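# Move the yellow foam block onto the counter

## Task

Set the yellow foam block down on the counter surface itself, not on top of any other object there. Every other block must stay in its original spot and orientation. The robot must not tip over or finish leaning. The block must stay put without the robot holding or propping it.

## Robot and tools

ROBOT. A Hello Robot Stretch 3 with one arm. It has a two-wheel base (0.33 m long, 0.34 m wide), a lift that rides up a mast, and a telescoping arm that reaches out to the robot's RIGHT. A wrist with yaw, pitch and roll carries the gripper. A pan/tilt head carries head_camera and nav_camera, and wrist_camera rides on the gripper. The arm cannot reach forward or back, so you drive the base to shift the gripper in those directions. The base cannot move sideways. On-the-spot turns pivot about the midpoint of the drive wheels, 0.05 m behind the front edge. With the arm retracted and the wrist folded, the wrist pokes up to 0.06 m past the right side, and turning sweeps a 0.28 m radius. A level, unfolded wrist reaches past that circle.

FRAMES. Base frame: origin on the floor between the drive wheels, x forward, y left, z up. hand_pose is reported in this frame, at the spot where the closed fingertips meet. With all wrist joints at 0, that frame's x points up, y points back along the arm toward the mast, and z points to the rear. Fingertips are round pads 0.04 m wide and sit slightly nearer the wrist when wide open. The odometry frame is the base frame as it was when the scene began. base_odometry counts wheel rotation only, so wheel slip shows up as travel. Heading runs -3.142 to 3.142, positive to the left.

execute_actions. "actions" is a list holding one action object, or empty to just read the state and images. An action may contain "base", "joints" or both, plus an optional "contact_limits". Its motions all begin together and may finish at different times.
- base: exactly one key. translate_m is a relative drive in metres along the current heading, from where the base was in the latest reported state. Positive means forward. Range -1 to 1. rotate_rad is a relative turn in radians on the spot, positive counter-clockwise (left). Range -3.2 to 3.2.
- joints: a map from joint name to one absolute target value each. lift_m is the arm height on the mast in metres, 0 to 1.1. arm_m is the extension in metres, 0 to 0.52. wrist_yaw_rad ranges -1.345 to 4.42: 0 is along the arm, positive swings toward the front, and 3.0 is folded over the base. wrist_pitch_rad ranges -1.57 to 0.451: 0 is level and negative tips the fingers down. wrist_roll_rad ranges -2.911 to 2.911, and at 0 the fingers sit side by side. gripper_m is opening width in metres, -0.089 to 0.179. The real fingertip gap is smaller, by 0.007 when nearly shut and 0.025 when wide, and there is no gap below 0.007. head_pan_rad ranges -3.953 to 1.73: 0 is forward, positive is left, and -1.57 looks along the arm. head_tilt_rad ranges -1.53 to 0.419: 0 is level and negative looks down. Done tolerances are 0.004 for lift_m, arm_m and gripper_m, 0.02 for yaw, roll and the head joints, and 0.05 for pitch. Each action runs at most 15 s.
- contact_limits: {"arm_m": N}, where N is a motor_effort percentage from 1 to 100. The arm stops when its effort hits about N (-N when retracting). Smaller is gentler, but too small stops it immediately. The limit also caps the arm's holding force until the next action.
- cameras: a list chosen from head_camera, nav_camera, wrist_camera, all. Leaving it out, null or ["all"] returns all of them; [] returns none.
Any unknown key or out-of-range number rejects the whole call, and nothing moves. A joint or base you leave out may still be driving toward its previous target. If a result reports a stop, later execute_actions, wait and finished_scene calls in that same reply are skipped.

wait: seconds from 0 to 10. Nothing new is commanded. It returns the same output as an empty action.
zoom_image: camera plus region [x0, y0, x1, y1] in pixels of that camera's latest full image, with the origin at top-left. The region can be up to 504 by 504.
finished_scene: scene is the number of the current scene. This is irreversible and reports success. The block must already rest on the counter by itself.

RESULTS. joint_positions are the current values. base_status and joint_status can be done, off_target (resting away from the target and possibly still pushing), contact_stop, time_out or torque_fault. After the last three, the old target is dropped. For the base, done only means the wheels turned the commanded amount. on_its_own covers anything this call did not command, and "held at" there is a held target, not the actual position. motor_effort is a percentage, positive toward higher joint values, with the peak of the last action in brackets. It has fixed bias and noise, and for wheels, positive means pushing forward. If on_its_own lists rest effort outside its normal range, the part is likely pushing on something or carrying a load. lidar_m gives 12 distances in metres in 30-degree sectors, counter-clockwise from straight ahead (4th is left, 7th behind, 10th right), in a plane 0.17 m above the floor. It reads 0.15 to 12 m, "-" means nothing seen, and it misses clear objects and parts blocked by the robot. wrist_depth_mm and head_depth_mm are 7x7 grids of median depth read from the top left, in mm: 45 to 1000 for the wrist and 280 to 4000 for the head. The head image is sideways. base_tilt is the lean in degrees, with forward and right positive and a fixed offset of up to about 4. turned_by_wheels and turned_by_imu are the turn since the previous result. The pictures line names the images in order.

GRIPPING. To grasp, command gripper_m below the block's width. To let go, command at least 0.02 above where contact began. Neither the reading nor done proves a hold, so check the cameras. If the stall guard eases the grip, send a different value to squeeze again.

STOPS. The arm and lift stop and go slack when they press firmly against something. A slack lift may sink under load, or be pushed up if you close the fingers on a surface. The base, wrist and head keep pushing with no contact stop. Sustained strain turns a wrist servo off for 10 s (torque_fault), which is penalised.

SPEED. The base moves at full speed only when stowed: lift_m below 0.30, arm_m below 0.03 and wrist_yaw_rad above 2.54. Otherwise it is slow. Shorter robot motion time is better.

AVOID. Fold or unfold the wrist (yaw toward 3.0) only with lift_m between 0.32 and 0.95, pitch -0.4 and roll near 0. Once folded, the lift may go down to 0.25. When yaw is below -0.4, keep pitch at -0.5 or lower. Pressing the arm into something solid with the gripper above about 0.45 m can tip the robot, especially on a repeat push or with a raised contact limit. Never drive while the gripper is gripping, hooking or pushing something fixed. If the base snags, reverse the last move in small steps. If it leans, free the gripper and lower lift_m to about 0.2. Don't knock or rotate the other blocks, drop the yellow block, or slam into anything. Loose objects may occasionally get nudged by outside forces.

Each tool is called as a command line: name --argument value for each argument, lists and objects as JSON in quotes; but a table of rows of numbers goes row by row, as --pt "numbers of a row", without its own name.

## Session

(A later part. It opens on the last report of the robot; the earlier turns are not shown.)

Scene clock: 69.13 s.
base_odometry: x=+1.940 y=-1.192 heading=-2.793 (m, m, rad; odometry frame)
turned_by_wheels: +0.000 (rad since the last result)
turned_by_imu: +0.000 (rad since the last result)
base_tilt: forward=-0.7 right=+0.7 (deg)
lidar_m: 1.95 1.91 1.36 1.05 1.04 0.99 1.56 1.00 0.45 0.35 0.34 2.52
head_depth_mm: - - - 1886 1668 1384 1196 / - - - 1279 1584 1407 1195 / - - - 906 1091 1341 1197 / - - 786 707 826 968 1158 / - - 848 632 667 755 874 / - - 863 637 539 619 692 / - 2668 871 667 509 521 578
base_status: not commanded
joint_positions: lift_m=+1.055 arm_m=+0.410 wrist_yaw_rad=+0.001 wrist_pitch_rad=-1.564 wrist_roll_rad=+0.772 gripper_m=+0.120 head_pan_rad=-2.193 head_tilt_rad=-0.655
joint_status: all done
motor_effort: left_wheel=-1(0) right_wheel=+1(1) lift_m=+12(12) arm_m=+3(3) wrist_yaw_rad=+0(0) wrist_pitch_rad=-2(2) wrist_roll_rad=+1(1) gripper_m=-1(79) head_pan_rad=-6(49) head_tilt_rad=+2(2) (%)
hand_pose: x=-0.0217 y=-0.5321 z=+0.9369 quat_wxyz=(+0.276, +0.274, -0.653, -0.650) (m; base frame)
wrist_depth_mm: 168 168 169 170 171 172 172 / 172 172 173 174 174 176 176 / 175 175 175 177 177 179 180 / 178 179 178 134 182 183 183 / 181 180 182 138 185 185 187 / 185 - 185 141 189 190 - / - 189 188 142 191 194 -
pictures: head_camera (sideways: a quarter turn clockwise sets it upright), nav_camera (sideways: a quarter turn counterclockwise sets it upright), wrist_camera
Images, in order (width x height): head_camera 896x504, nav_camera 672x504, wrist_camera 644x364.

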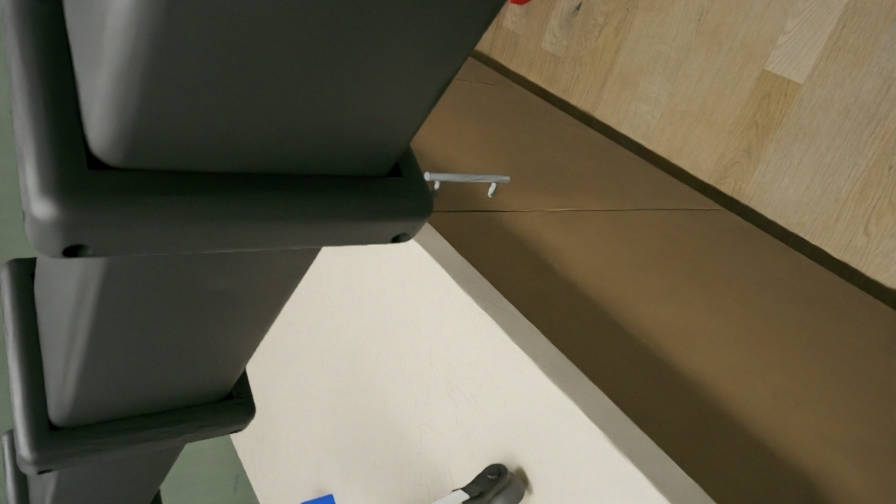

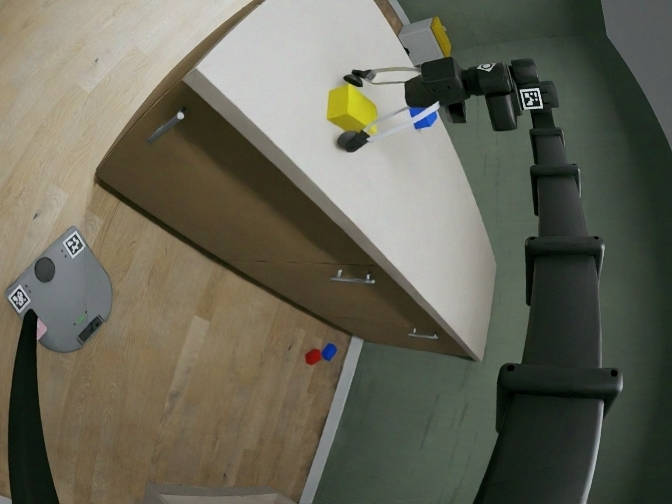

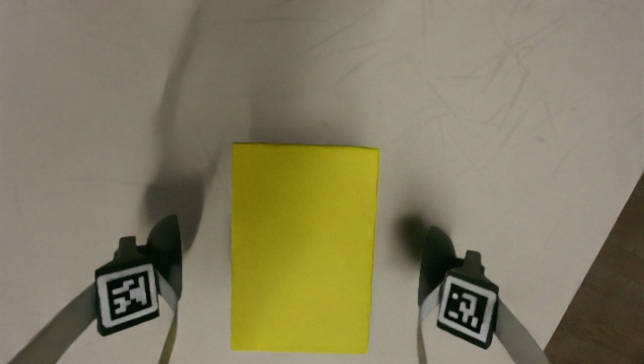

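execute_actions --actions '[{"joints": {"lift_m": 1.1, "head_pan_rad": -1.7}}]'

Scene clock: 70.53 s.
base_odometry: x=+1.940 y=-1.192 heading=-2.793 (m, m, rad; odometry frame)
turned_by_wheels: +0.000 (rad since the last result)
turned_by_imu: +0.000 (rad since the last result)
base_tilt: forward=-0.7 right=+0.8 (deg)
lidar_m: 1.95 1.92 1.35 1.05 1.04 0.99 1.56 1.00 0.45 0.35 0.34 2.51
head_depth_mm: 2122 2140 816 612 692 894 1164 / 2414 2507 826 616 612 768 1031 / 2676 2941 837 610 528 671 866 / - - 823 584 507 600 746 / 3498 3576 856 611 501 539 655 / 3330 3747 859 637 505 454 602 / 3207 3545 869 643 509 497 1222
base_status: not commanded
joint_positions: lift_m=+1.099 arm_m=+0.410 wrist_yaw_rad=+0.001 wrist_pitch_rad=-1.564 wrist_roll_rad=+0.772 gripper_m=+0.120 head_pan_rad=-1.707 head_tilt_rad=-0.655
joint_status: all done
motor_effort: left_wheel=+0(0) right_wheel=+1(1) lift_m=+32(35) arm_m=+3(3) wrist_yaw_rad=+0(0) wrist_pitch_rad=-2(2) wrist_roll_rad=+2(1) gripper_m=+0(1) head_pan_rad=+5(44) head_tilt_rad=+2(2) (%)
hand_pose: x=-0.0217 y=-0.5321 z=+0.9818 quat_wxyz=(+0.276, +0.274, -0.653, -0.650) (m; base frame)
wrist_depth_mm: 210 212 213 212 215 215 217 / 215 215 217 216 218 220 219 / 217 219 219 219 222 224 226 / 221 225 224 179 226 228 - / 228 225 226 184 231 234 - / 230 - 233 188 235 - - / - 238 237 239 241 - -
pictures: head_camera (sideways: a quarter turn clockwise sets it upright), nav_camera (sideways: a quarter turn counterclockwise sets it upright), wrist_camera
Images, in order (width x height): head_camera 896x504, nav_camera 672x504, wrist_camera 644x364.

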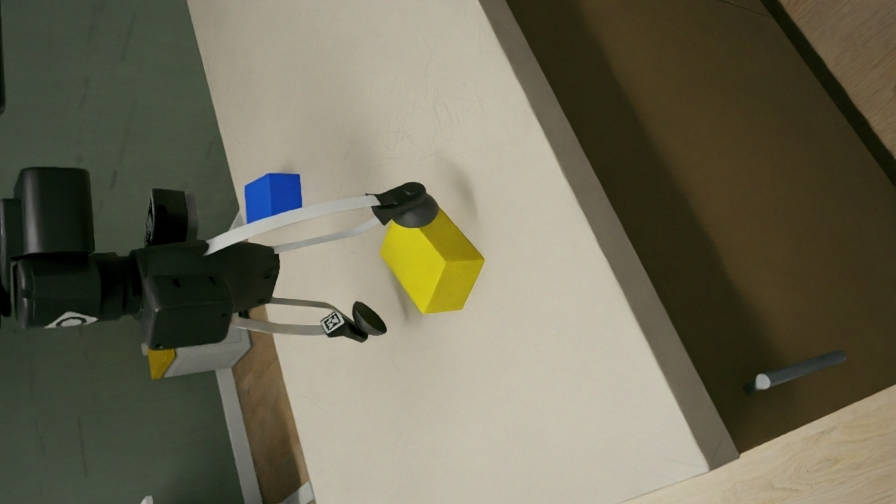

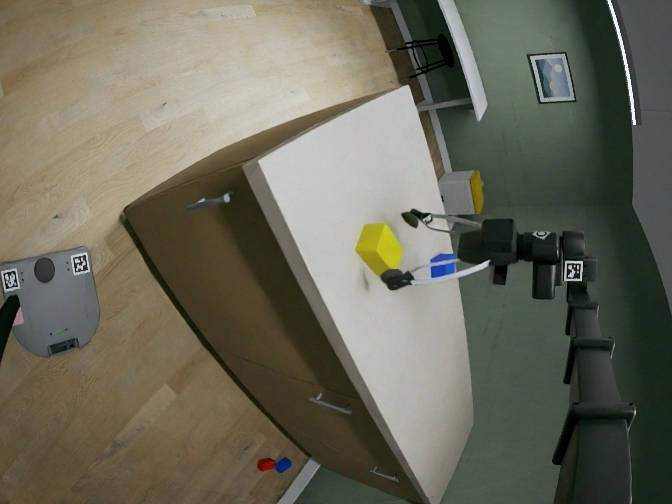

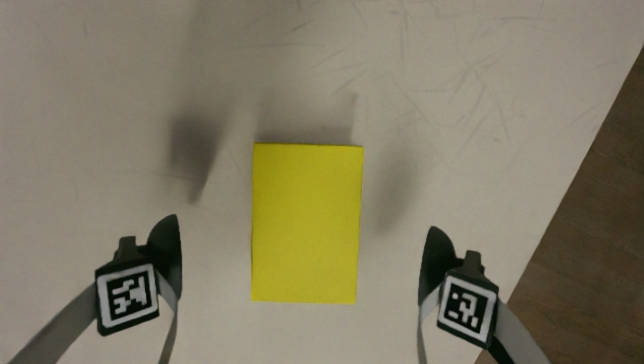

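execute_actions --actions '[]'

Scene clock: 72.37 s.
base_odometry: x=+1.940 y=-1.192 heading=-2.793 (m, m, rad; odometry frame)
turned_by_wheels: +0.000 (rad since the last result)
turned_by_imu: +0.000 (rad since the last result)
base_tilt: forward=-0.6 right=+0.8 (deg)
lidar_m: 1.94 1.91 1.36 1.05 1.04 0.98 1.55 1.00 0.44 0.35 0.34 2.52
head_depth_mm: 2137 2165 817 612 691 894 1166 / 2417 2526 826 617 613 767 1028 / 2654 2911 836 611 529 671 867 / - - 822 583 507 598 747 / 3496 3538 855 611 503 539 655 / 3363 3698 860 637 505 455 600 / 3190 3498 870 642 508 499 1223
base_status: not commanded
joint_positions: lift_m=+1.099 arm_m=+0.410 wrist_yaw_rad=+0.001 wrist_pitch_rad=-1.564 wrist_roll_rad=+0.772 gripper_m=+0.120 head_pan_rad=-1.707 head_tilt_rad=-0.655
joint_status: all done
motor_effort: left_wheel=+1(0) right_wheel=+1(1) lift_m=+33(35) arm_m=+3(3) wrist_yaw_rad=+0(0) wrist_pitch_rad=-2(2) wrist_roll_rad=+2(1) gripper_m=+1(1) head_pan_rad=+5(44) head_tilt_rad=+2(2) (%)
hand_pose: x=-0.0217 y=-0.5321 z=+0.9818 quat_wxyz=(+0.276, +0.274, -0.653, -0.650) (m; base frame)
wrist_depth_mm: 209 211 214 215 214 216 217 / 212 216 216 218 217 220 219 / 217 219 220 220 222 222 224 / 224 223 224 180 227 227 - / 226 226 229 183 230 231 - / 231 - 234 187 235 - - / - 238 237 240 240 - -
pictures: head_camera (sideways: a quarter turn clockwise sets it upright), nav_camera (sideways: a quarter turn counterclockwise sets it upright), wrist_camera
Images, in order (width x height): head_camera 896x504, nav_camera 672x504, wrist_camera 644x364.

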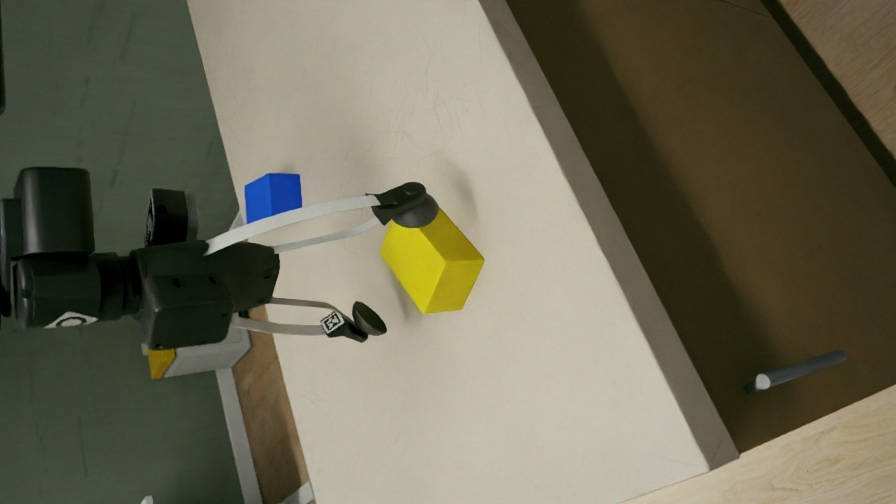

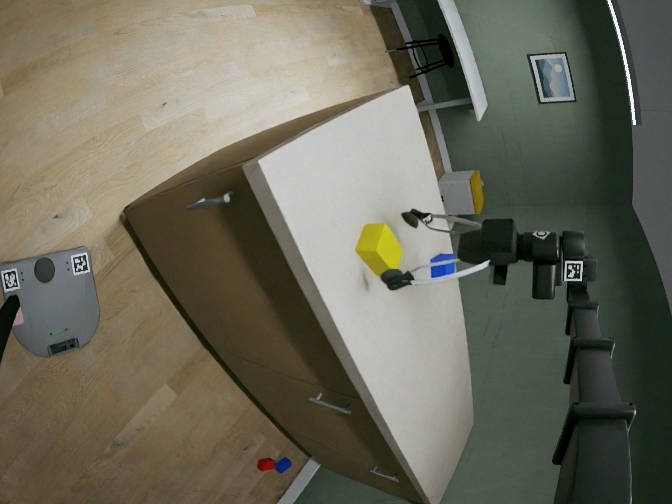

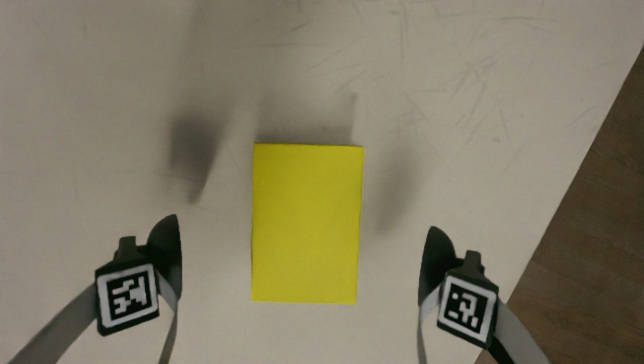

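The yellow block rests on the counter, the gripper is clear of it, and the other blocks are untouched.

finished_scene --scene 2

The scene is finished: the task was done.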